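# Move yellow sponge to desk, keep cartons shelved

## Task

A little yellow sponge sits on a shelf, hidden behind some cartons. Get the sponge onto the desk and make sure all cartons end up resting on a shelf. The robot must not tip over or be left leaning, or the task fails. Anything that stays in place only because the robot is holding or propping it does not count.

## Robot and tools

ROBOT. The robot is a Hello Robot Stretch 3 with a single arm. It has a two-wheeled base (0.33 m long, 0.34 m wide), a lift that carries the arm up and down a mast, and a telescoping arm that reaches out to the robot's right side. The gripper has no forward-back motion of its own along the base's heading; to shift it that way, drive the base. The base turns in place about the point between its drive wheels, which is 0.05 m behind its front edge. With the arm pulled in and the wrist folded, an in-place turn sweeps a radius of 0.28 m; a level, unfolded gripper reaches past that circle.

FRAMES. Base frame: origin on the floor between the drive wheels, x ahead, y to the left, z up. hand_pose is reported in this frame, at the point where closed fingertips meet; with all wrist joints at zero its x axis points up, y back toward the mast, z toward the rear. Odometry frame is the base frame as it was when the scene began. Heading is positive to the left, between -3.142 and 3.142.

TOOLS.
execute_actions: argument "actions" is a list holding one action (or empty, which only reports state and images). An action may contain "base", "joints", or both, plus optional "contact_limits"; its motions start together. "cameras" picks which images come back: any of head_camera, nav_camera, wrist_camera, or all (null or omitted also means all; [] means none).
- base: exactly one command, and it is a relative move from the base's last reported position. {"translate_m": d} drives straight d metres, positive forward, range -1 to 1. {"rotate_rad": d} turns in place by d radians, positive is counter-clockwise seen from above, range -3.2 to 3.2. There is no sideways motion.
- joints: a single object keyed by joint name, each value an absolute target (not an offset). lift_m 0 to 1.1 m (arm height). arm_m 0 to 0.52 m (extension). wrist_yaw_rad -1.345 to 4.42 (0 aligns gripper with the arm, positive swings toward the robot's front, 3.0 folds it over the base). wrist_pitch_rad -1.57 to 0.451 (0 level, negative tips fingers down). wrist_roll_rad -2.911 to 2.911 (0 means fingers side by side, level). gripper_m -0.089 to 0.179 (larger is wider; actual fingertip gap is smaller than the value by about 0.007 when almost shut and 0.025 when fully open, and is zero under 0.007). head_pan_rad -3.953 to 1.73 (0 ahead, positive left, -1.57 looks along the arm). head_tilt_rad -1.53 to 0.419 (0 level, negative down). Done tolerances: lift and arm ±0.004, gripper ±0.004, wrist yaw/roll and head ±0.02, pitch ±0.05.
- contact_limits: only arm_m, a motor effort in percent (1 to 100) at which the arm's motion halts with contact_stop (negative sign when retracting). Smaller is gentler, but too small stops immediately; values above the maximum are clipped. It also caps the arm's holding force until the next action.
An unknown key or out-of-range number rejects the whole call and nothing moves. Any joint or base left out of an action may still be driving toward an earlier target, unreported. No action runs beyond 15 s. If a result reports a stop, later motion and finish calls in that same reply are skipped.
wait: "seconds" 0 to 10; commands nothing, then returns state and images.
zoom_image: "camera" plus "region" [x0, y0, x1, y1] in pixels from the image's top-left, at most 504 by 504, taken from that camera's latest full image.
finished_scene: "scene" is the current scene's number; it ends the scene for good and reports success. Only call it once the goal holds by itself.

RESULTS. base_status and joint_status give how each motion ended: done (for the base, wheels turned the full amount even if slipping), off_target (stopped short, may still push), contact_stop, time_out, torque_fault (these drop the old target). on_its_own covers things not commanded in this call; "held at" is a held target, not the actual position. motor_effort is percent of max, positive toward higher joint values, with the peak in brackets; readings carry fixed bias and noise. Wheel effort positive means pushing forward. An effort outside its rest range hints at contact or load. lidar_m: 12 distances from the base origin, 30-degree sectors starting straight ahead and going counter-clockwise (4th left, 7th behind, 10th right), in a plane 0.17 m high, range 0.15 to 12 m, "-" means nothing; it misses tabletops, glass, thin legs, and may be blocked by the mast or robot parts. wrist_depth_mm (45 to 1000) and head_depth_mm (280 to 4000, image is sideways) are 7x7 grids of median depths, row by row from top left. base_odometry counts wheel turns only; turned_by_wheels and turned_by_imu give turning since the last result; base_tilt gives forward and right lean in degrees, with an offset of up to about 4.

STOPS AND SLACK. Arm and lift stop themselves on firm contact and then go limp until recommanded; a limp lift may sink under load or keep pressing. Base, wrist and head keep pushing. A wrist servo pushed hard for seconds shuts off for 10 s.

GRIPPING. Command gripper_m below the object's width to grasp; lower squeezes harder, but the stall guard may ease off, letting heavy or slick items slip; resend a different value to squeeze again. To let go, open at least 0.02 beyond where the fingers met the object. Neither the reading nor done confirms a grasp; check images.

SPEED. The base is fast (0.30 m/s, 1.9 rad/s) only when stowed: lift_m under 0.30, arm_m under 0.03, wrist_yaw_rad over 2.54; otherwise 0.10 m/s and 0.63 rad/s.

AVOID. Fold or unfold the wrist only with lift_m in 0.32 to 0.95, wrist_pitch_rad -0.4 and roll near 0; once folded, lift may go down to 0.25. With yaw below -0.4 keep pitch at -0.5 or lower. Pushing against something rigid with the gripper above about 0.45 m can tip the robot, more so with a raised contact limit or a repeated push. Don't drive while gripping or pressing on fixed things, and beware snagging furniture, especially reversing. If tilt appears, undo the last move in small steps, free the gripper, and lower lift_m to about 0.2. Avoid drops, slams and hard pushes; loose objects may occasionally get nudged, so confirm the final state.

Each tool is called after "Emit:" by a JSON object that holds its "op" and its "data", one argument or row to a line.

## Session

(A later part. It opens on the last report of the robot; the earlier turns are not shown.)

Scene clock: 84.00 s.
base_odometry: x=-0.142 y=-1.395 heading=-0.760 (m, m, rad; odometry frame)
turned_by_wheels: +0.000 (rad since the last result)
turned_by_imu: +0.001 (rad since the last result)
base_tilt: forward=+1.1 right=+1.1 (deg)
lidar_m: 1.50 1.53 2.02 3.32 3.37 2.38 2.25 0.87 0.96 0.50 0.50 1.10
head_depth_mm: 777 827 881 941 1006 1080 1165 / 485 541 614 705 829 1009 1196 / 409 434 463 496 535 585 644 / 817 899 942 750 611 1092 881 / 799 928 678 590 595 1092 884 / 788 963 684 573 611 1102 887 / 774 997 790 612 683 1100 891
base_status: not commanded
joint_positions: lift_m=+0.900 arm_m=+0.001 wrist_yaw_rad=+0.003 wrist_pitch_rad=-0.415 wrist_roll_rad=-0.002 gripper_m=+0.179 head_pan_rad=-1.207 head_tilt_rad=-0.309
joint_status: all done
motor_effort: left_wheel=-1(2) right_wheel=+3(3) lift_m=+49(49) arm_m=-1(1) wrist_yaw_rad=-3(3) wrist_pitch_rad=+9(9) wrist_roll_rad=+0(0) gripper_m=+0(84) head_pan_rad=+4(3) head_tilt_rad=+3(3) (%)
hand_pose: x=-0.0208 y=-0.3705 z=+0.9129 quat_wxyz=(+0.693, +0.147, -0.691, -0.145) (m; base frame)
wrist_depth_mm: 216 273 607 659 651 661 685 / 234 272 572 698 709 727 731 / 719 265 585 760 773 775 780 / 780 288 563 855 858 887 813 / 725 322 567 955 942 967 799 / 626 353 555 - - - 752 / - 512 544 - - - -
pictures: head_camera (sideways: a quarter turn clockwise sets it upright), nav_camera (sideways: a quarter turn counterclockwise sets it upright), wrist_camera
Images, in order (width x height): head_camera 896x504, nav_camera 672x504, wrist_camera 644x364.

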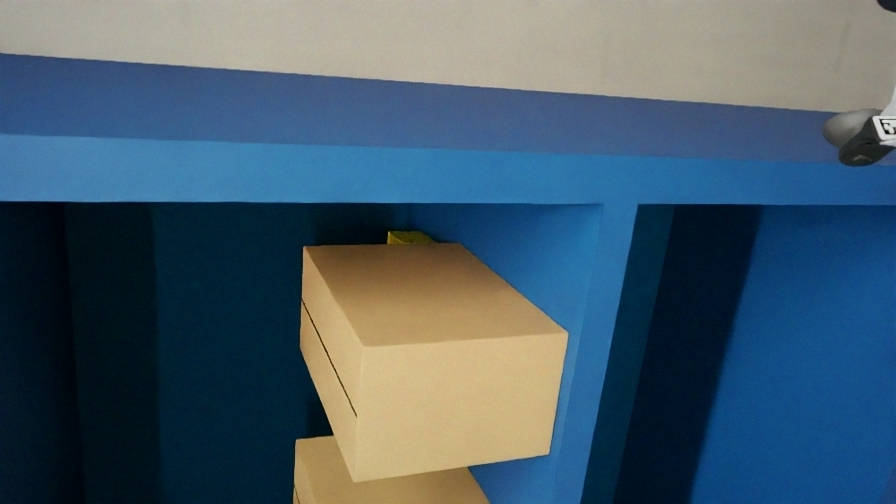

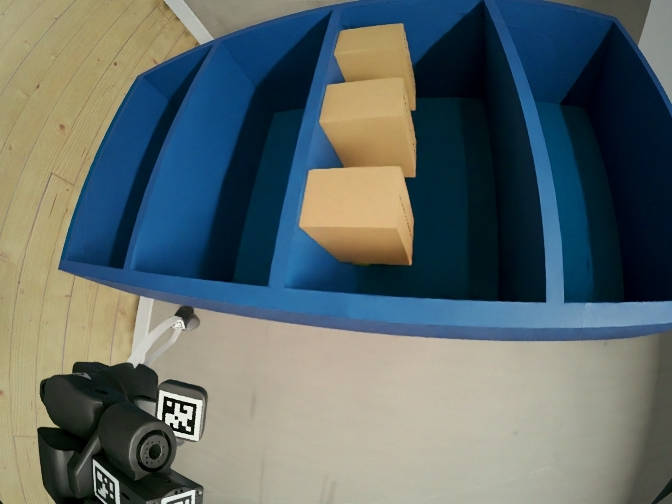

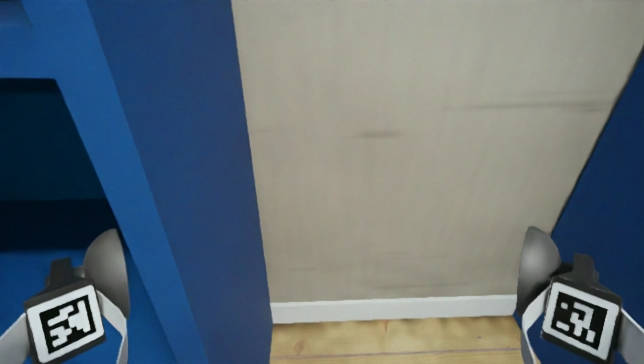

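Emit:
{"op": "execute_actions", "data": {
  "actions": [
    {"base":{"rotate_rad":0.25},"joints":{"wrist_pitch_rad":0.0,"lift_m":0.93}}
  ],
  "cameras": []
}}

Emit:
{"op": "execute_actions", "data": {
  "actions": [
    {"base":{"translate_m":0.33}}
  ],
  "cameras": []
}}

Emit:
{"op": "execute_actions", "data": {
  "actions": [
    {"base":{"rotate_rad":-0.25},"joints":{"head_pan_rad":-1.57,"head_tilt_rad":-0.5}}
  ]
}}

Scene clock: 98.30 s.
base_odometry: x=-0.142 y=-1.395 heading=-0.510 (m, m, rad; odometry frame)
turned_by_wheels: +0.250 (rad since the last result)
turned_by_imu: +0.249 (rad since the last result)
base_tilt: forward=+1.2 right=+1.1 (deg)
lidar_m: 1.50 1.68 2.70 3.77 2.71 2.27 1.66 0.87 0.96 0.50 1.06 1.09
head_depth_mm: 807 862 901 766 539 552 598 / 840 910 673 662 607 1034 877 / 828 959 663 572 606 1088 879 / 813 1022 810 608 678 1090 882 / 803 1102 769 758 1319 1097 911 / 788 1170 695 719 1362 1092 1298 / 774 1121 858 791 1276 1104 1338
base_status: done
joint_positions: lift_m=+0.930 arm_m=+0.001 wrist_yaw_rad=+0.002 wrist_pitch_rad=-0.024 wrist_roll_rad=-0.002 gripper_m=+0.179 head_pan_rad=-1.207 head_tilt_rad=-0.309
joint_status: all done
motor_effort: left_wheel=-1(5) right_wheel=+3(6) lift_m=+49(50) arm_m=-1(1) wrist_yaw_rad=-1(1) wrist_pitch_rad=+15(14) wrist_roll_rad=+0(0) gripper_m=+1(0) head_pan_rad=+4(3) head_tilt_rad=+4(4) (%)
hand_pose: x=-0.0210 y=-0.4013 z=+1.0379 quat_wxyz=(+0.708, +0.010, -0.706, -0.008) (m; base frame)
wrist_depth_mm: 762 720 705 327 642 607 585 / 304 306 406 339 666 635 610 / 315 308 418 348 680 650 613 / 329 318 417 355 707 646 644 / 329 319 296 364 724 681 636 / 905 869 296 376 745 719 659 / - 873 846 384 764 736 -
pictures: none
No camera images: the call's "cameras" was empty. Leave "cameras" out to get every camera's image.

Scene clock: 102.70 s.
base_odometry: x=+0.146 y=-1.556 heading=-0.510 (m, m, rad; odometry frame)
turned_by_wheels: +0.000 (rad since the last result)
turned_by_imu: +0.002 (rad since the last result)
base_tilt: forward=+1.2 right=+1.0 (deg)
lidar_m: 1.18 1.32 2.14 3.35 3.11 2.58 1.99 1.18 0.58 1.01 0.86 1.18
head_depth_mm: 854 922 648 583 607 1080 877 / 839 973 655 603 641 1034 876 / 830 1041 838 751 1260 1086 880 / 813 1051 752 736 1262 1091 937 / 799 928 724 742 1086 1084 1183 / 765 831 848 860 957 1011 1112 / 698 754 803 1393 1512 1625 1496
base_status: done
joint_positions: lift_m=+0.930 arm_m=+0.001 wrist_yaw_rad=+0.002 wrist_pitch_rad=-0.024 wrist_roll_rad=-0.002 gripper_m=+0.179 head_pan_rad=-1.207 head_tilt_rad=-0.309
joint_status: not commanded
motor_effort: left_wheel=-2(1) right_wheel=+2(7) lift_m=+49(49) arm_m=-1(1) wrist_yaw_rad=-1(2) wrist_pitch_rad=+15(15) wrist_roll_rad=+1(0) gripper_m=+1(1) head_pan_rad=+3(4) head_tilt_rad=+4(4) (%)
hand_pose: x=-0.0210 y=-0.4013 z=+1.0379 quat_wxyz=(+0.708, +0.010, -0.706, -0.008) (m; base frame)
wrist_depth_mm: 636 789 763 731 682 555 371 / 391 456 346 741 302 295 370 / 398 456 351 740 309 307 367 / 415 453 366 501 318 429 363 / 410 389 360 343 319 315 316 / 596 924 870 830 799 704 290 / - 845 875 858 820 676 -
pictures: none
No camera images: the call's "cameras" was empty. Leave "cameras" out to get every camera's image.

Scene clock: 104.30 s.
base_odometry: x=+0.146 y=-1.556 heading=-0.760 (m, m, rad; odometry frame)
turned_by_wheels: -0.250 (rad since the last result)
turned_by_imu: -0.248 (rad since the last result)
base_tilt: forward=+1.3 right=+1.2 (deg)
lidar_m: 1.18 1.21 1.60 3.26 3.35 2.72 2.58 1.18 0.59 0.59 0.98 0.86
head_depth_mm: 553 563 574 609 721 806 - / 801 822 754 647 806 823 - / 852 897 586 650 1205 - - / 848 556 559 605 1146 919 1190 / 846 694 573 628 1079 911 1200 / 846 922 768 630 1119 913 1209 / 839 660 604 608 1120 911 1214
base_status: done
joint_positions: lift_m=+0.930 arm_m=+0.001 wrist_yaw_rad=+0.002 wrist_pitch_rad=-0.024 wrist_roll_rad=-0.002 gripper_m=+0.179 head_pan_rad=-1.563 head_tilt_rad=-0.493
joint_status: all done
motor_effort: left_wheel=+1(4) right_wheel=-2(6) lift_m=+49(49) arm_m=-1(1) wrist_yaw_rad=-1(1) wrist_pitch_rad=+15(15) wrist_roll_rad=+0(0) gripper_m=+0(1) head_pan_rad=-4(33) head_tilt_rad=-3(15) (%)
hand_pose: x=-0.0210 y=-0.4013 z=+1.0380 quat_wxyz=(+0.708, +0.009, -0.706, -0.008) (m; base frame)
wrist_depth_mm: 680 698 705 715 483 299 733 / 301 420 312 315 481 325 785 / 312 418 322 325 481 323 791 / 319 415 333 330 431 328 810 / 322 326 324 331 332 338 859 / 796 811 797 815 491 351 866 / - 812 834 827 496 906 -
pictures: head_camera (sideways: a quarter turn clockwise sets it upright), nav_camera (sideways: a quarter turn counterclockwise sets it upright), wrist_camera
Images, in order (width x height): head_camera 896x504, nav_camera 672x504, wrist_camera 644x364.

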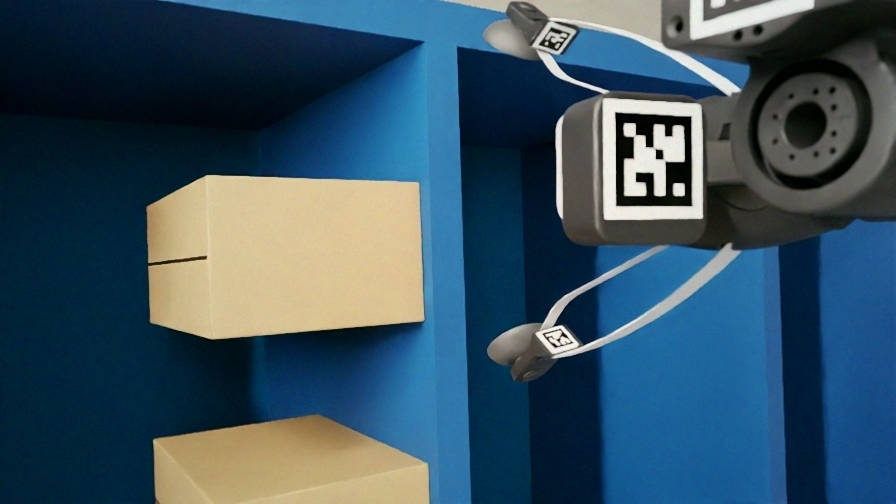

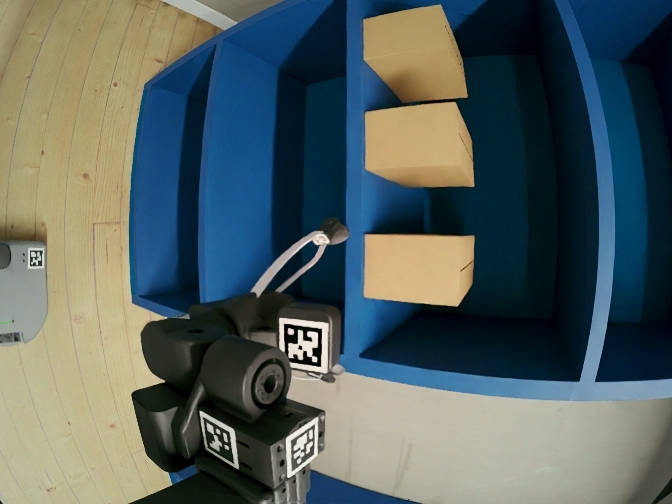

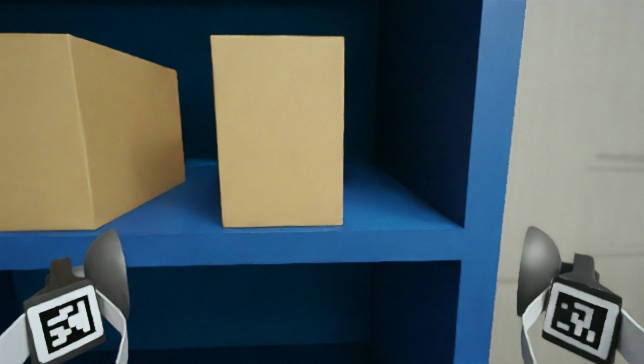

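Emit:
{"op": "execute_actions", "data": {
  "actions": [
    {"base":{"translate_m":0.041},"joints":{"lift_m":0.99,"arm_m":0.08}}
  ],
  "cameras": ["head_camera","wrist_camera"]
}}

Scene clock: 113.43 s.
base_odometry: x=+0.176 y=-1.584 heading=-0.760 (m, m, rad; odometry frame)
turned_by_wheels: +0.000 (rad since the last result)
turned_by_imu: +0.001 (rad since the last result)
base_tilt: forward=+1.2 right=+1.0 (deg)
lidar_m: 1.14 1.17 1.54 3.29 3.83 2.76 2.62 1.21 0.60 0.72 0.92 0.83
head_depth_mm: 676 691 698 - - - 1233 / 843 894 794 - - 858 1143 / 848 549 545 - - - 1201 / 847 556 556 603 1088 909 1197 / 848 926 854 627 1113 907 1198 / 844 888 702 631 1113 918 1200 / 841 573 552 604 1116 917 1208
base_status: done
joint_positions: lift_m=+0.990 arm_m=+0.080 wrist_yaw_rad=+0.002 wrist_pitch_rad=-0.022 wrist_roll_rad=-0.002 gripper_m=+0.179 head_pan_rad=-1.563 head_tilt_rad=-0.494
joint_status: all done
motor_effort: left_wheel=+0(5) right_wheel=-1(4) lift_m=+49(49) arm_m=+6(7) wrist_yaw_rad=-1(2) wrist_pitch_rad=+14(15) wrist_roll_rad=+0(0) gripper_m=+1(1) head_pan_rad=-4(4) head_tilt_rad=-2(2) (%)
hand_pose: x=-0.0210 y=-0.4802 z=+1.0984 quat_wxyz=(+0.708, +0.009, -0.706, -0.008) (m; base frame)
wrist_depth_mm: 612 623 636 632 595 325 225 / 632 627 630 663 593 319 233 / 237 340 667 243 435 323 239 / 244 338 490 249 439 323 243 / 249 351 457 257 428 347 255 / - 337 323 266 321 327 794 / - 265 265 263 267 268 -
pictures: head_camera (sideways: a quarter turn clockwise sets it upright), wrist_camera
Images, in order (width x height): head_camera 896x504, wrist_camera 644x364.

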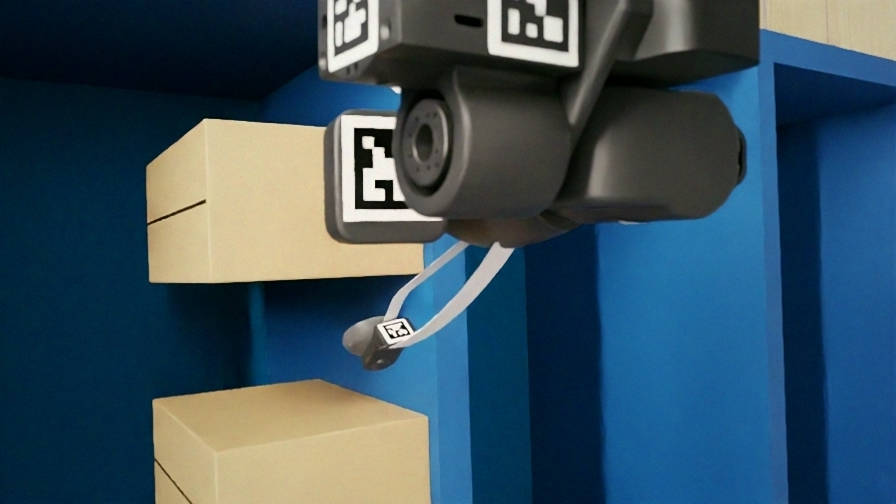

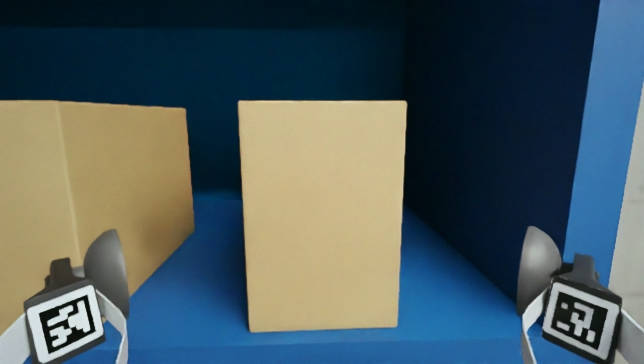

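Emit:
{"op": "execute_actions", "data": {
  "actions": [
    {"joints":{"arm_m":0.19}}
  ],
  "cameras": ["head_camera","wrist_camera"]
}}

Scene clock: 121.77 s.
base_odometry: x=+0.176 y=-1.584 heading=-0.760 (m, m, rad; odometry frame)
turned_by_wheels: +0.000 (rad since the last result)
turned_by_imu: +0.001 (rad since the last result)
base_tilt: forward=+1.3 right=+1.0 (deg)
lidar_m: 1.14 1.17 1.53 3.28 3.80 2.76 2.61 1.22 0.60 0.72 0.92 0.83
head_depth_mm: 678 686 - - 732 822 1240 / 837 896 - - 1039 904 1141 / 850 552 - - 1071 906 1195 / 848 556 563 1151 1110 904 1202 / 850 925 832 628 1114 914 1200 / 844 886 706 628 1118 912 1201 / 842 573 552 605 1122 916 1208
base_status: not commanded
joint_positions: lift_m=+0.990 arm_m=+0.190 wrist_yaw_rad=+0.002 wrist_pitch_rad=-0.022 wrist_roll_rad=-0.002 gripper_m=+0.179 head_pan_rad=-1.563 head_tilt_rad=-0.494
joint_status: all done
motor_effort: left_wheel=+0(1) right_wheel=-1(1) lift_m=+49(48) arm_m=+6(7) wrist_yaw_rad=-2(2) wrist_pitch_rad=+14(14) wrist_roll_rad=+0(0) gripper_m=+1(0) head_pan_rad=-4(4) head_tilt_rad=-2(2) (%)
hand_pose: x=-0.0210 y=-0.5902 z=+1.0984 quat_wxyz=(+0.708, +0.009, -0.706, -0.008) (m; base frame)
wrist_depth_mm: 525 517 530 540 546 313 214 / 536 537 537 535 469 313 215 / 241 325 132 134 136 295 216 / 242 328 136 137 140 315 216 / 240 355 140 142 144 340 217 / - 346 144 147 149 321 199 / - 263 150 152 154 264 -
pictures: head_camera (sideways: a quarter turn clockwise sets it upright), wrist_camera
Images, in order (width x height): head_camera 896x504, wrist_camera 644x364.

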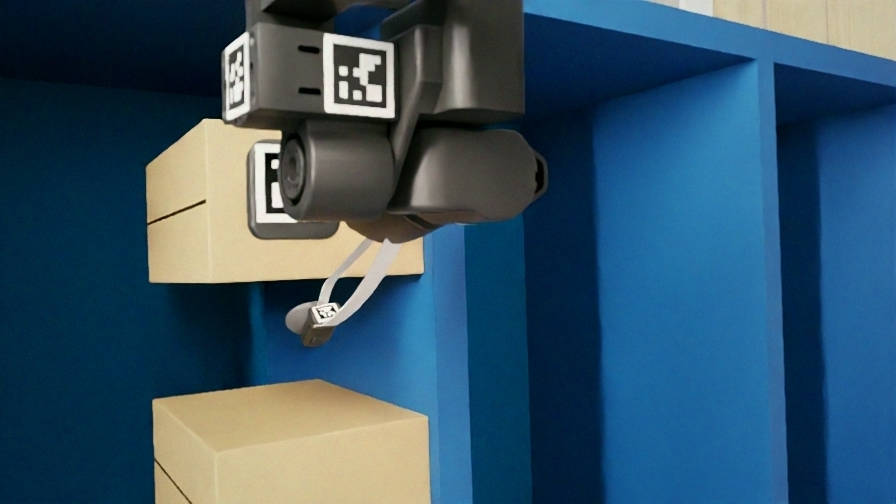

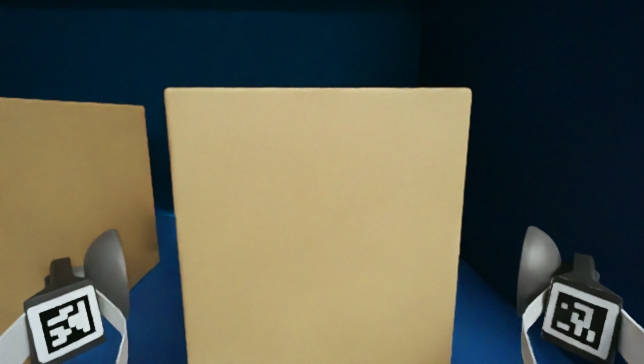

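Emit:
{"op": "execute_actions", "data": {
  "actions": [
    {"joints":{"arm_m":0.24}}
  ],
  "cameras": ["head_camera","wrist_camera"]
}}

Emit:
{"op": "execute_actions", "data": {
  "actions": [
    {"joints":{"gripper_m":0.06}}
  ],
  "cameras": ["head_camera","wrist_camera"]
}}

Scene clock: 128.43 s.
base_odometry: x=+0.176 y=-1.584 heading=-0.760 (m, m, rad; odometry frame)
turned_by_wheels: +0.000 (rad since the last result)
turned_by_imu: +0.001 (rad since the last result)
base_tilt: forward=+1.1 right=+1.2 (deg)
lidar_m: 1.14 1.17 1.54 3.27 3.82 2.75 2.62 1.21 0.60 0.72 0.92 0.83
head_depth_mm: 677 687 - 678 728 823 1239 / 844 904 - 1068 1040 901 1144 / 850 605 - - 1104 905 1202 / 845 615 565 639 1109 908 1201 / 845 925 766 628 1111 907 1201 / 842 887 704 630 1116 912 1208 / 841 573 553 606 1124 912 1205
base_status: not commanded
joint_positions: lift_m=+0.990 arm_m=+0.240 wrist_yaw_rad=+0.002 wrist_pitch_rad=-0.022 wrist_roll_rad=-0.002 gripper_m=+0.179 head_pan_rad=-1.563 head_tilt_rad=-0.494
joint_status: all done
motor_effort: left_wheel=+2(1) right_wheel=-2(1) lift_m=+48(49) arm_m=+6(6) wrist_yaw_rad=-1(1) wrist_pitch_rad=+14(14) wrist_roll_rad=+0(1) gripper_m=+0(1) head_pan_rad=-3(5) head_tilt_rad=-2(2) (%)
hand_pose: x=-0.0210 y=-0.6402 z=+1.0984 quat_wxyz=(+0.708, +0.009, -0.706, -0.008) (m; base frame)
wrist_depth_mm: 472 481 491 493 485 306 212 / 487 86 88 89 91 93 211 / 248 88 89 90 92 94 212 / 245 90 92 93 95 97 212 / 245 93 94 96 98 100 213 / - 96 97 99 101 103 197 / - 100 101 103 105 107 -
pictures: head_camera (sideways: a quarter turn clockwise sets it upright), wrist_camera
Images, in order (width x height): head_camera 896x504, wrist_camera 644x364.

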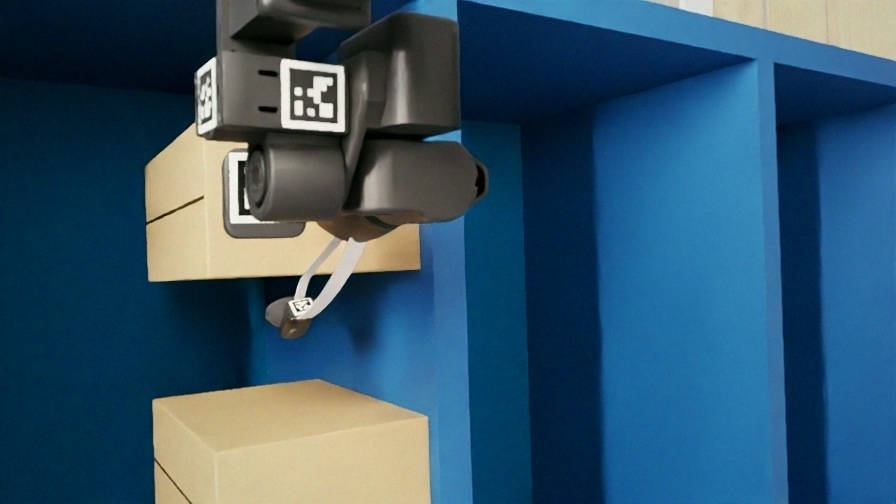

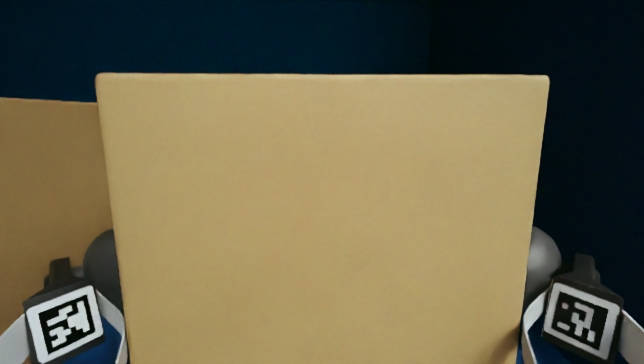

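Scene clock: 130.10 s.
base_odometry: x=+0.176 y=-1.584 heading=-0.760 (m, m, rad; odometry frame)
turned_by_wheels: +0.000 (rad since the last result)
turned_by_imu: +0.000 (rad since the last result)
base_tilt: forward=+1.0 right=+1.1 (deg)
lidar_m: 1.14 1.17 1.54 3.27 3.82 2.75 2.61 1.21 0.60 0.72 0.92 0.83
head_depth_mm: 678 685 - 678 729 820 1238 / 839 897 - 1069 1035 904 1147 / 848 606 - - 1100 905 1203 / 849 614 589 639 1110 909 1197 / 845 925 806 628 1116 910 1198 / 847 892 705 627 1118 912 1200 / 843 573 551 605 1120 915 1205
base_status: not commanded
joint_positions: lift_m=+0.990 arm_m=+0.240 wrist_yaw_rad=+0.001 wrist_pitch_rad=-0.022 wrist_roll_rad=-0.002 gripper_m=+0.062 head_pan_rad=-1.563 head_tilt_rad=-0.494
joint_status: all done
motor_effort: left_wheel=+1(1) right_wheel=-1(2) lift_m=+48(49) arm_m=+5(6) wrist_yaw_rad=-1(1) wrist_pitch_rad=+14(14) wrist_roll_rad=+1(1) gripper_m=-35(99) head_pan_rad=-4(4) head_tilt_rad=-3(2) (%)
hand_pose: x=-0.0212 y=-0.6402 z=+1.0984 quat_wxyz=(+0.708, +0.009, -0.706, -0.008) (m; base frame)
wrist_depth_mm: 472 485 485 487 488 308 211 / 488 493 492 493 456 288 211 / 246 293 114 114 115 258 212 / 246 308 117 117 118 261 213 / 245 309 121 121 121 275 212 / 242 124 125 125 126 125 212 / 233 252 129 130 130 241 201
pictures: head_camera (sideways: a quarter turn clockwise sets it upright), wrist_camera
Images, in order (width x height): head_camera 896x504, wrist_camera 644x364.

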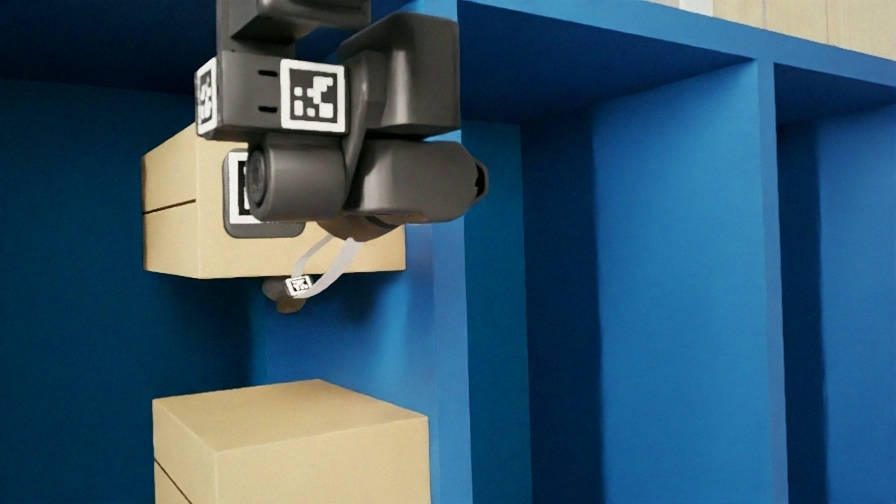

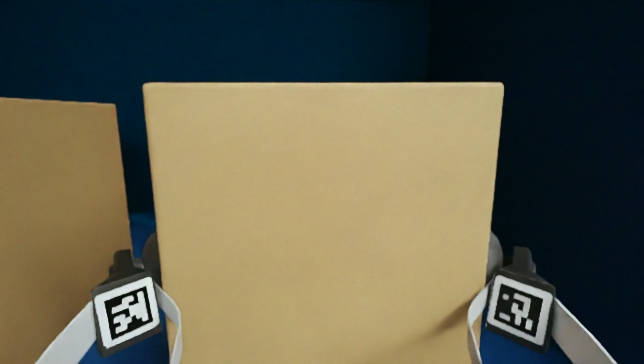

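Emit:
{"op": "execute_actions", "data": {
  "actions": [
    {"joints":{"lift_m":1.01,"gripper_m":0.04}}
  ],
  "cameras": ["head_camera","wrist_camera"]
}}

Scene clock: 135.03 s.
base_odometry: x=+0.176 y=-1.584 heading=-0.760 (m, m, rad; odometry frame)
turned_by_wheels: +0.000 (rad since the last result)
turned_by_imu: +0.001 (rad since the last result)
base_tilt: forward=+1.2 right=+1.2 (deg)
lidar_m: 1.14 1.16 1.54 3.27 3.83 2.75 2.61 1.21 0.60 0.72 0.92 0.83
head_depth_mm: 679 667 - 635 729 820 1237 / 840 - - 894 1036 904 1145 / 846 603 - 1176 1104 905 1193 / 844 609 599 655 1111 906 1197 / 846 926 807 629 1114 909 1198 / 848 888 702 629 1117 909 1200 / 842 573 551 607 1120 915 1208
base_status: not commanded
joint_positions: lift_m=+1.010 arm_m=+0.240 wrist_yaw_rad=+0.001 wrist_pitch_rad=-0.031 wrist_roll_rad=-0.002 gripper_m=+0.042 head_pan_rad=-1.563 head_tilt_rad=-0.494
joint_status: all done
motor_effort: left_wheel=+1(1) right_wheel=-2(1) lift_m=+49(51) arm_m=+6(5) wrist_yaw_rad=+0(1) wrist_pitch_rad=+19(19) wrist_roll_rad=+0(0) gripper_m=-44(99) head_pan_rad=-4(4) head_tilt_rad=-2(2) (%)
hand_pose: x=-0.0212 y=-0.6400 z=+1.1163 quat_wxyz=(+0.708, +0.012, -0.706, -0.011) (m; base frame)
wrist_depth_mm: 477 471 480 487 487 309 210 / 491 488 486 494 460 291 211 / 274 311 116 116 117 259 212 / 245 309 118 119 120 275 212 / 245 309 122 123 123 273 213 / 244 125 125 125 126 126 214 / 232 277 128 128 129 196 204
pictures: head_camera (sideways: a quarter turn clockwise sets it upright), wrist_camera
Images, in order (width x height): head_camera 896x504, wrist_camera 644x364.

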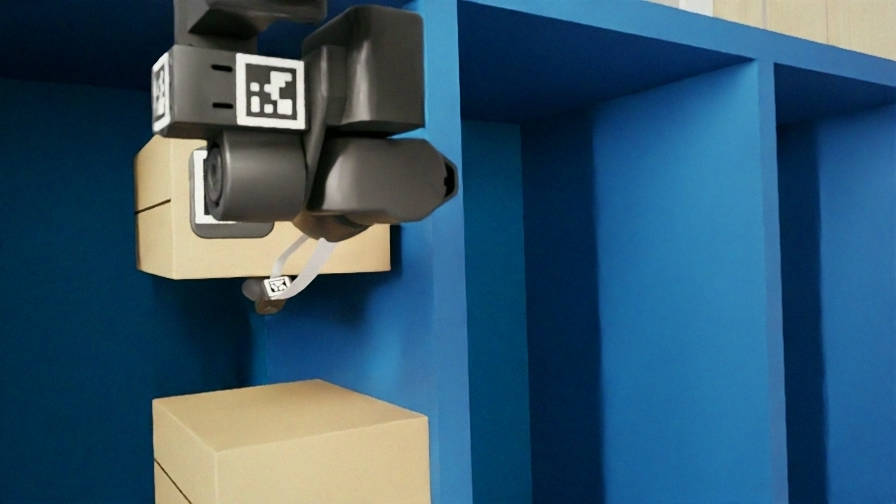

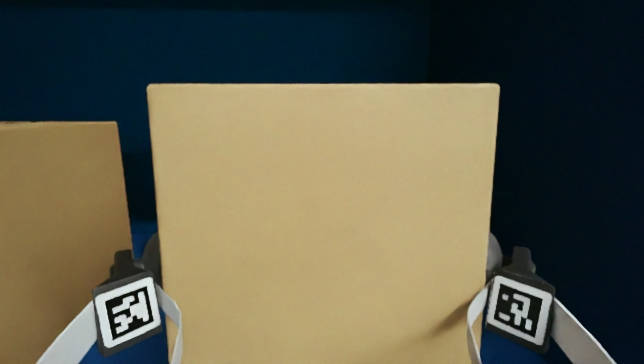

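Emit:
{"op": "execute_actions", "data": {
  "actions": [
    {"joints":{"lift_m":1.04}}
  ],
  "cameras": ["head_camera","wrist_camera"]
}}

Scene clock: 139.20 s.
base_odometry: x=+0.176 y=-1.584 heading=-0.760 (m, m, rad; odometry frame)
turned_by_wheels: +0.000 (rad since the last result)
turned_by_imu: +0.001 (rad since the last result)
base_tilt: forward=+1.3 right=+1.2 (deg)
lidar_m: 1.14 1.17 1.54 3.27 3.82 2.75 2.61 1.21 0.60 0.72 0.92 0.83
head_depth_mm: 673 - - 636 729 822 1236 / 829 - - 645 1033 904 1141 / 839 - - 651 1106 904 1197 / 839 541 601 654 1108 907 1195 / 848 921 811 630 1113 908 1201 / 846 886 705 628 1114 912 1200 / 841 574 552 606 1119 916 1207
base_status: not commanded
joint_positions: lift_m=+1.039 arm_m=+0.240 wrist_yaw_rad=+0.001 wrist_pitch_rad=-0.032 wrist_roll_rad=-0.002 gripper_m=+0.064 head_pan_rad=-1.563 head_tilt_rad=-0.494
joint_status: all done
on_its_own: gripper_m is held at +0.062, not at your +0.040, by its stall guard, which is still easing
motor_effort: left_wheel=+1(1) right_wheel=-2(1) lift_m=+50(52) arm_m=+6(6) wrist_yaw_rad=-1(0) wrist_pitch_rad=+19(19) wrist_roll_rad=+0(0) gripper_m=-33(35) head_pan_rad=-4(4) head_tilt_rad=-2(3) (%)
hand_pose: x=-0.0212 y=-0.6399 z=+1.1460 quat_wxyz=(+0.708, +0.012, -0.706, -0.011) (m; base frame)
wrist_depth_mm: 475 473 480 486 489 306 212 / 479 490 493 494 461 288 210 / 502 507 116 117 117 257 214 / 258 310 119 119 120 272 212 / 243 310 122 123 123 276 212 / 243 124 124 125 126 127 213 / 231 321 128 129 129 196 201
pictures: head_camera (sideways: a quarter turn clockwise sets it upright), wrist_camera
Images, in order (width x height): head_camera 896x504, wrist_camera 644x364.

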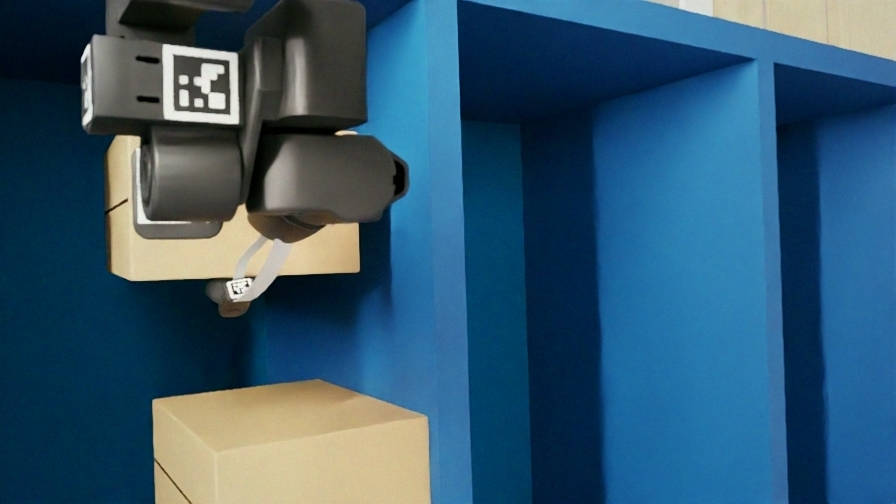

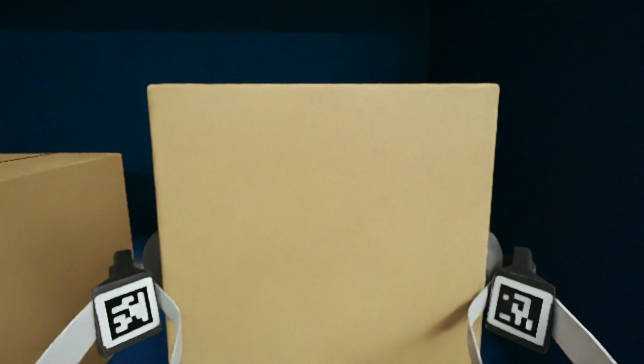

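Emit:
{"op": "execute_actions", "data": {
  "actions": [
    {"joints":{"arm_m":0.0,"gripper_m":0.068,"head_tilt_rad":-0.7}}
  ]
}}

Scene clock: 145.27 s.
base_odometry: x=+0.176 y=-1.584 heading=-0.760 (m, m, rad; odometry frame)
turned_by_wheels: +0.000 (rad since the last result)
turned_by_imu: +0.002 (rad since the last result)
base_tilt: forward=+1.3 right=+1.2 (deg)
lidar_m: 1.14 1.16 1.53 3.31 3.81 2.76 2.61 1.21 0.60 0.72 0.92 0.83
head_depth_mm: 603 - - - - 1307 1175 / 287 - - - - 1214 1177 / 289 - - - - 1216 1181 / 293 325 364 1064 940 1273 1193 / 833 343 1128 1092 944 1273 1188 / 847 652 1126 1100 945 1269 1191 / 500 544 595 1104 950 1283 1191
base_status: not commanded
joint_positions: lift_m=+1.039 arm_m=+0.001 wrist_yaw_rad=+0.001 wrist_pitch_rad=-0.032 wrist_roll_rad=-0.002 gripper_m=+0.082 head_pan_rad=-1.563 head_tilt_rad=-0.691
joint_status: gripper_m off_target (ended at +0.082, target +0.068); the others done
on_its_own: gripper_m is held at +0.081, not at your +0.068, by its stall guard, which is still easing
motor_effort: left_wheel=+1(1) right_wheel=-1(2) lift_m=+50(50) arm_m=-6(4) wrist_yaw_rad=-1(1) wrist_pitch_rad=+19(20) wrist_roll_rad=+0(0) gripper_m=-23(78) head_pan_rad=-4(4) head_tilt_rad=-3(15) (%)
hand_pose: x=-0.0212 y=-0.4014 z=+1.1459 quat_wxyz=(+0.708, +0.012, -0.706, -0.011) (m; base frame)
wrist_depth_mm: 685 688 713 709 616 330 759 / 693 710 714 729 488 308 763 / 718 357 117 117 117 310 795 / 321 321 119 120 120 321 787 / 328 327 122 122 123 333 850 / 337 125 124 126 126 126 870 / 340 343 128 128 129 243 919
pictures: head_camera (sideways: a quarter turn clockwise sets it upright), nav_camera (sideways: a quarter turn counterclockwise sets it upright), wrist_camera
Images, in order (width x height): head_camera 896x504, nav_camera 672x504, wrist_camera 644x364.

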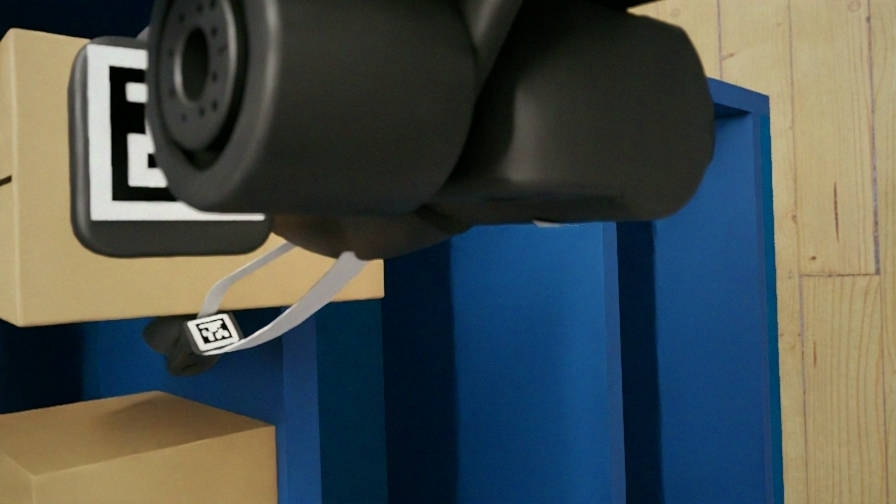

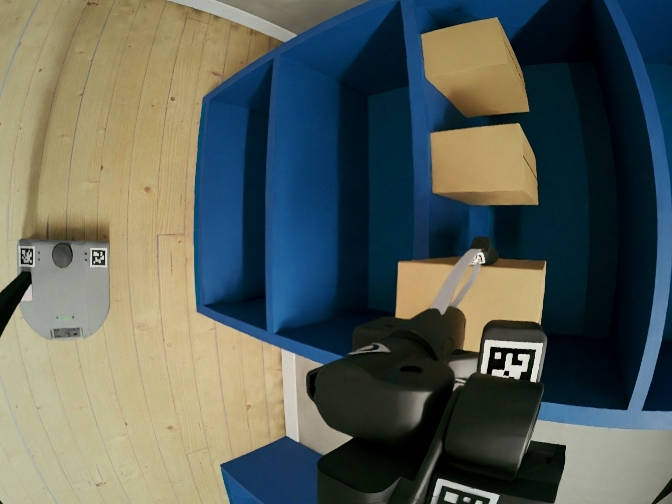

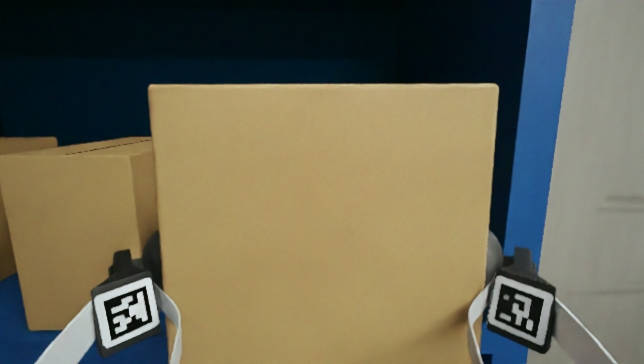

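Emit:
{"op": "execute_actions", "data": {
  "actions": [
    {"base":{"rotate_rad":0.3},"joints":{"gripper_m":0.08}}
  ],
  "cameras": []
}}

Emit:
{"op": "execute_actions", "data": {
  "actions": [
    {"base":{"translate_m":0.15}}
  ],
  "cameras": ["wrist_camera"]
}}

Emit:
{"op": "execute_actions", "data": {
  "actions": [
    {"joints":{"lift_m":0.62,"head_tilt_rad":-0.9}}
  ]
}}

Scene clock: 159.40 s.
base_odometry: x=+0.176 y=-1.584 heading=-0.460 (m, m, rad; odometry frame)
turned_by_wheels: +0.300 (rad since the last result)
turned_by_imu: +0.300 (rad since the last result)
base_tilt: forward=+1.1 right=+1.2 (deg)
lidar_m: 1.14 1.31 2.20 3.36 3.04 2.61 1.21 1.19 0.60 1.01 0.83 1.14
head_depth_mm: 800 - - - - 1234 1158 / 287 - - - - 1214 1170 / 289 - - - - 1225 1182 / 293 326 364 1060 961 1275 1188 / 496 345 1218 1099 986 1290 1195 / 534 621 1245 1094 1381 1298 1192 / 604 643 1105 1095 1223 1323 1189
base_status: done
joint_positions: lift_m=+1.039 arm_m=+0.001 wrist_yaw_rad=-0.001 wrist_pitch_rad=-0.032 wrist_roll_rad=-0.002 gripper_m=+0.087 head_pan_rad=-1.563 head_tilt_rad=-0.691
joint_status: gripper_m off_target (ended at +0.087, target +0.080)
on_its_own: gripper_m is held at +0.086, not at your +0.080, by its stall guard, which is still easing
motor_effort: left_wheel=-2(5) right_wheel=+3(6) lift_m=+50(50) arm_m=-5(5) wrist_yaw_rad=+1(1) wrist_pitch_rad=+20(20) wrist_roll_rad=+0(0) gripper_m=-23(84) head_pan_rad=-4(4) head_tilt_rad=-3(3) (%)
hand_pose: x=-0.0218 y=-0.4014 z=+1.1459 quat_wxyz=(+0.708, +0.011, -0.706, -0.012) (m; base frame)
wrist_depth_mm: 547 677 775 728 687 644 515 / 557 695 794 739 689 656 517 / 531 482 117 118 118 675 503 / 430 410 120 120 121 684 500 / 485 416 122 123 123 574 484 / 460 125 125 126 126 126 429 / 547 804 128 128 129 221 336
pictures: none
No camera images: the call's "cameras" was empty. Leave "cameras" out to get every camera's image.

Scene clock: 161.87 s.
base_odometry: x=+0.310 y=-1.651 heading=-0.460 (m, m, rad; odometry frame)
turned_by_wheels: +0.000 (rad since the last result)
turned_by_imu: +0.001 (rad since the last result)
base_tilt: forward=+1.2 right=+1.1 (deg)
lidar_m: 1.00 1.15 1.96 3.38 3.21 2.76 1.36 0.70 0.72 0.96 0.75 0.99
head_depth_mm: 613 - - - - 1234 1179 / 287 - - - - 1209 1186 / 289 - - - - 1248 1177 / 293 325 365 1062 1376 1291 1179 / 531 345 1228 1091 1385 1299 1188 / 564 644 1039 1055 1181 1327 1191 / 712 705 852 943 1514 1353 1188
base_status: done
joint_positions: lift_m=+1.039 arm_m=+0.001 wrist_yaw_rad=-0.002 wrist_pitch_rad=-0.032 wrist_roll_rad=-0.002 gripper_m=+0.096 head_pan_rad=-1.563 head_tilt_rad=-0.691
joint_status: not commanded
on_its_own: gripper_m is held at +0.095, not at your +0.080, by its stall guard, which is not easing now
motor_effort: left_wheel=-2(3) right_wheel=+2(9) lift_m=+50(50) arm_m=-5(5) wrist_yaw_rad=+2(2) wrist_pitch_rad=+20(20) wrist_roll_rad=+0(1) gripper_m=-19(23) head_pan_rad=-5(4) head_tilt_rad=-3(3) (%)
hand_pose: x=-0.0219 y=-0.4014 z=+1.1459 quat_wxyz=(+0.708, +0.011, -0.706, -0.012) (m; base frame)
wrist_depth_mm: 434 544 730 751 717 669 635 / 461 510 719 767 745 688 654 / 830 497 117 117 118 698 672 / 825 498 120 120 120 718 705 / 851 504 122 123 123 579 623 / 889 125 125 125 126 127 434 / 891 587 128 128 129 342 338
pictures: wrist_camera
Images, in order (width x height): wrist_camera 644x364.

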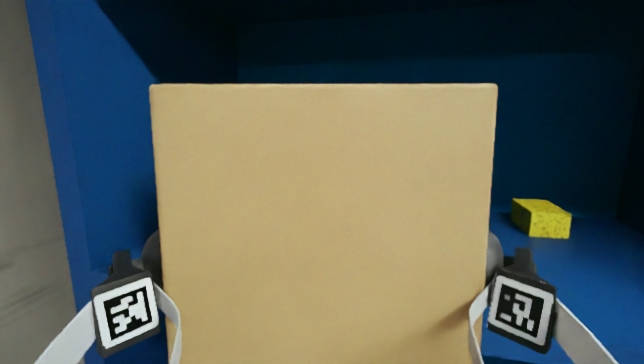

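Scene clock: 166.53 s.
base_odometry: x=+0.310 y=-1.651 heading=-0.460 (m, m, rad; odometry frame)
turned_by_wheels: +0.000 (rad since the last result)
turned_by_imu: +0.001 (rad since the last result)
base_tilt: forward=+1.1 right=+1.1 (deg)
lidar_m: 1.00 1.14 1.95 3.35 3.22 2.76 1.36 0.70 0.72 0.96 0.76 0.99
head_depth_mm: 564 1094 1035 937 1287 1274 - / 568 1126 1032 953 1310 1267 - / 570 1137 1034 672 628 - - / 587 1166 1049 681 634 1221 1147 / 591 1169 1041 1432 1354 1248 1124 / 597 1031 1026 1239 1370 1249 1132 / 623 846 951 1550 1397 1244 1137
base_status: not commanded
joint_positions: lift_m=+0.620 arm_m=+0.001 wrist_yaw_rad=-0.001 wrist_pitch_rad=-0.033 wrist_roll_rad=-0.003 gripper_m=+0.096 head_pan_rad=-1.563 head_tilt_rad=-0.888
joint_status: all done
on_its_own: gripper_m is held at +0.095, not at your +0.080, by its stall guard, which is not easing now
motor_effort: left_wheel=-1(2) right_wheel=+3(3) lift_m=+22(46) arm_m=-5(5) wrist_yaw_rad=+0(1) wrist_pitch_rad=+20(24) wrist_roll_rad=+1(1) gripper_m=-18(20) head_pan_rad=-3(4) head_tilt_rad=-4(15) (%)
hand_pose: x=-0.0217 y=-0.4013 z=+0.7266 quat_wxyz=(+0.708, +0.012, -0.706, -0.012) (m; base frame)
wrist_depth_mm: 437 526 680 672 678 658 630 / 447 535 810 789 751 693 655 / 831 548 814 827 769 730 664 / 848 546 832 835 774 731 680 / 858 540 191 179 191 717 660 / 883 - 140 140 140 - 514 / 933 117 115 114 114 115 391
pictures: head_camera (sideways: a quarter turn clockwise sets it upright), nav_camera (sideways: a quarter turn counterclockwise sets it upright), wrist_camera
Images, in order (width x height): head_camera 896x504, nav_camera 672x504, wrist_camera 644x364.

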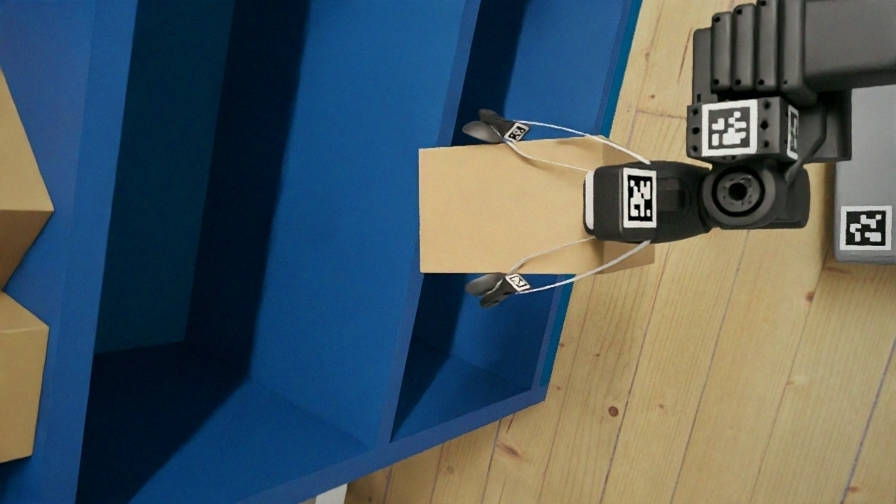

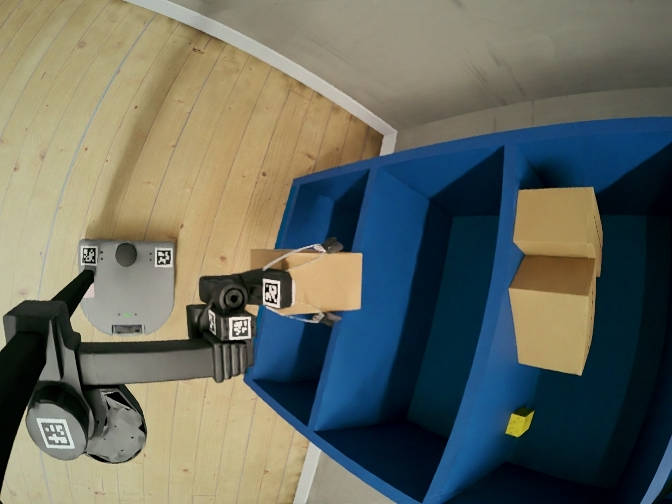

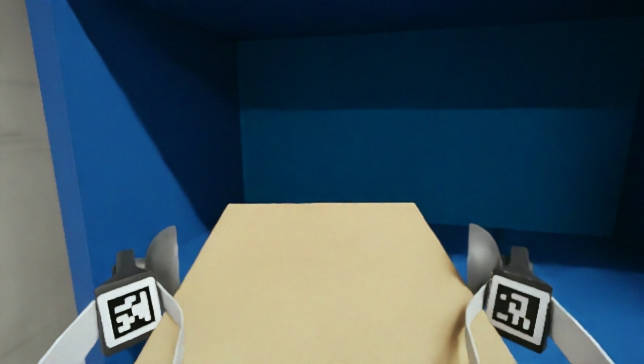

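Emit:
{"op": "execute_actions", "data": {
  "actions": [
    {"joints":{"lift_m":0.69,"gripper_m":0.085}}
  ]
}}

Scene clock: 172.97 s.
base_odometry: x=+0.310 y=-1.651 heading=-0.460 (m, m, rad; odometry frame)
turned_by_wheels: +0.000 (rad since the last result)
turned_by_imu: +0.001 (rad since the last result)
base_tilt: forward=+1.1 right=+1.1 (deg)
lidar_m: 0.99 1.15 1.95 3.36 3.22 2.76 1.36 0.70 0.72 0.96 0.76 1.00
head_depth_mm: 564 1097 1030 937 1297 - - / 568 1124 1036 947 1302 - - / 571 1136 1040 594 567 - 1141 / 588 1161 1044 602 622 1239 1141 / 589 1166 1044 1414 1363 1245 1130 / 596 1032 1031 1239 1370 1252 1129 / 622 845 954 1536 1395 1251 1131
base_status: not commanded
joint_positions: lift_m=+0.690 arm_m=+0.001 wrist_yaw_rad=-0.001 wrist_pitch_rad=-0.033 wrist_roll_rad=-0.003 gripper_m=+0.089 head_pan_rad=-1.563 head_tilt_rad=-0.888
joint_status: all done
motor_effort: left_wheel=-2(1) right_wheel=+3(3) lift_m=+49(53) arm_m=-4(4) wrist_yaw_rad=+0(0) wrist_pitch_rad=+20(20) wrist_roll_rad=+1(0) gripper_m=-21(68) head_pan_rad=-4(4) head_tilt_rad=-4(4) (%)
hand_pose: x=-0.0217 y=-0.4013 z=+0.7958 quat_wxyz=(+0.708, +0.012, -0.706, -0.012) (m; base frame)
wrist_depth_mm: 419 399 402 400 401 405 405 / 460 535 751 775 746 696 647 / 821 545 827 816 761 708 688 / 839 558 838 849 773 722 697 / 860 532 190 179 191 754 699 / 911 - 140 140 140 - 631 / 904 117 115 115 114 115 496
pictures: head_camera (sideways: a quarter turn clockwise sets it upright), nav_camera (sideways: a quarter turn counterclockwise sets it upright), wrist_camera
Images, in order (width x height): head_camera 896x504, nav_camera 672x504, wrist_camera 644x364.

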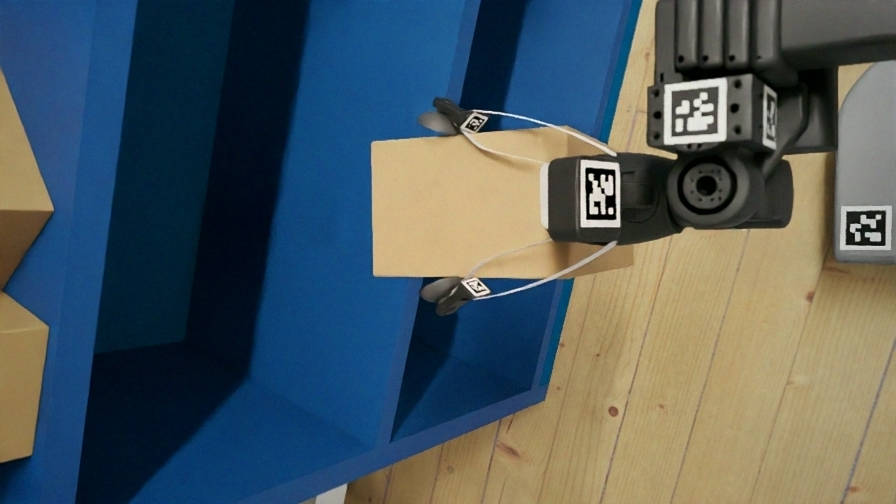

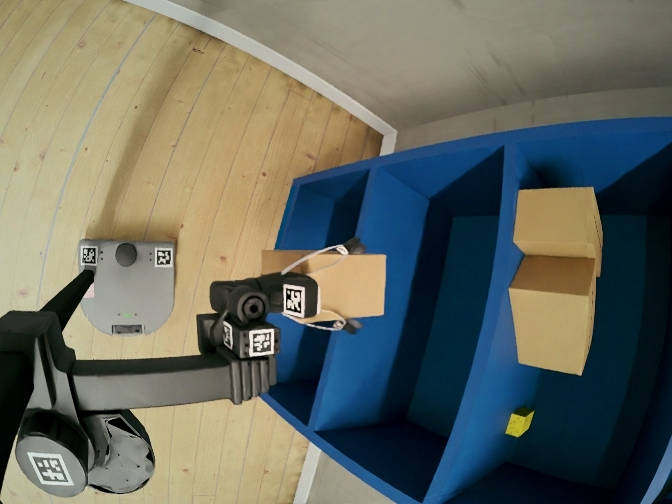

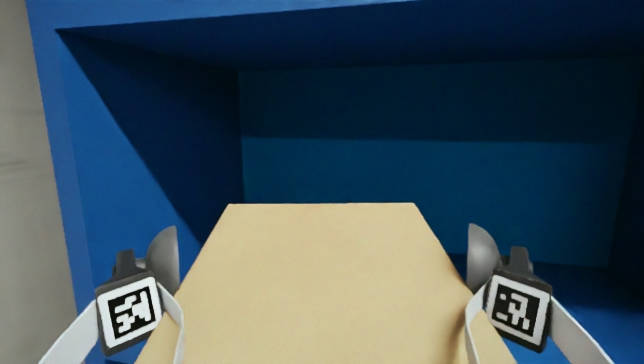

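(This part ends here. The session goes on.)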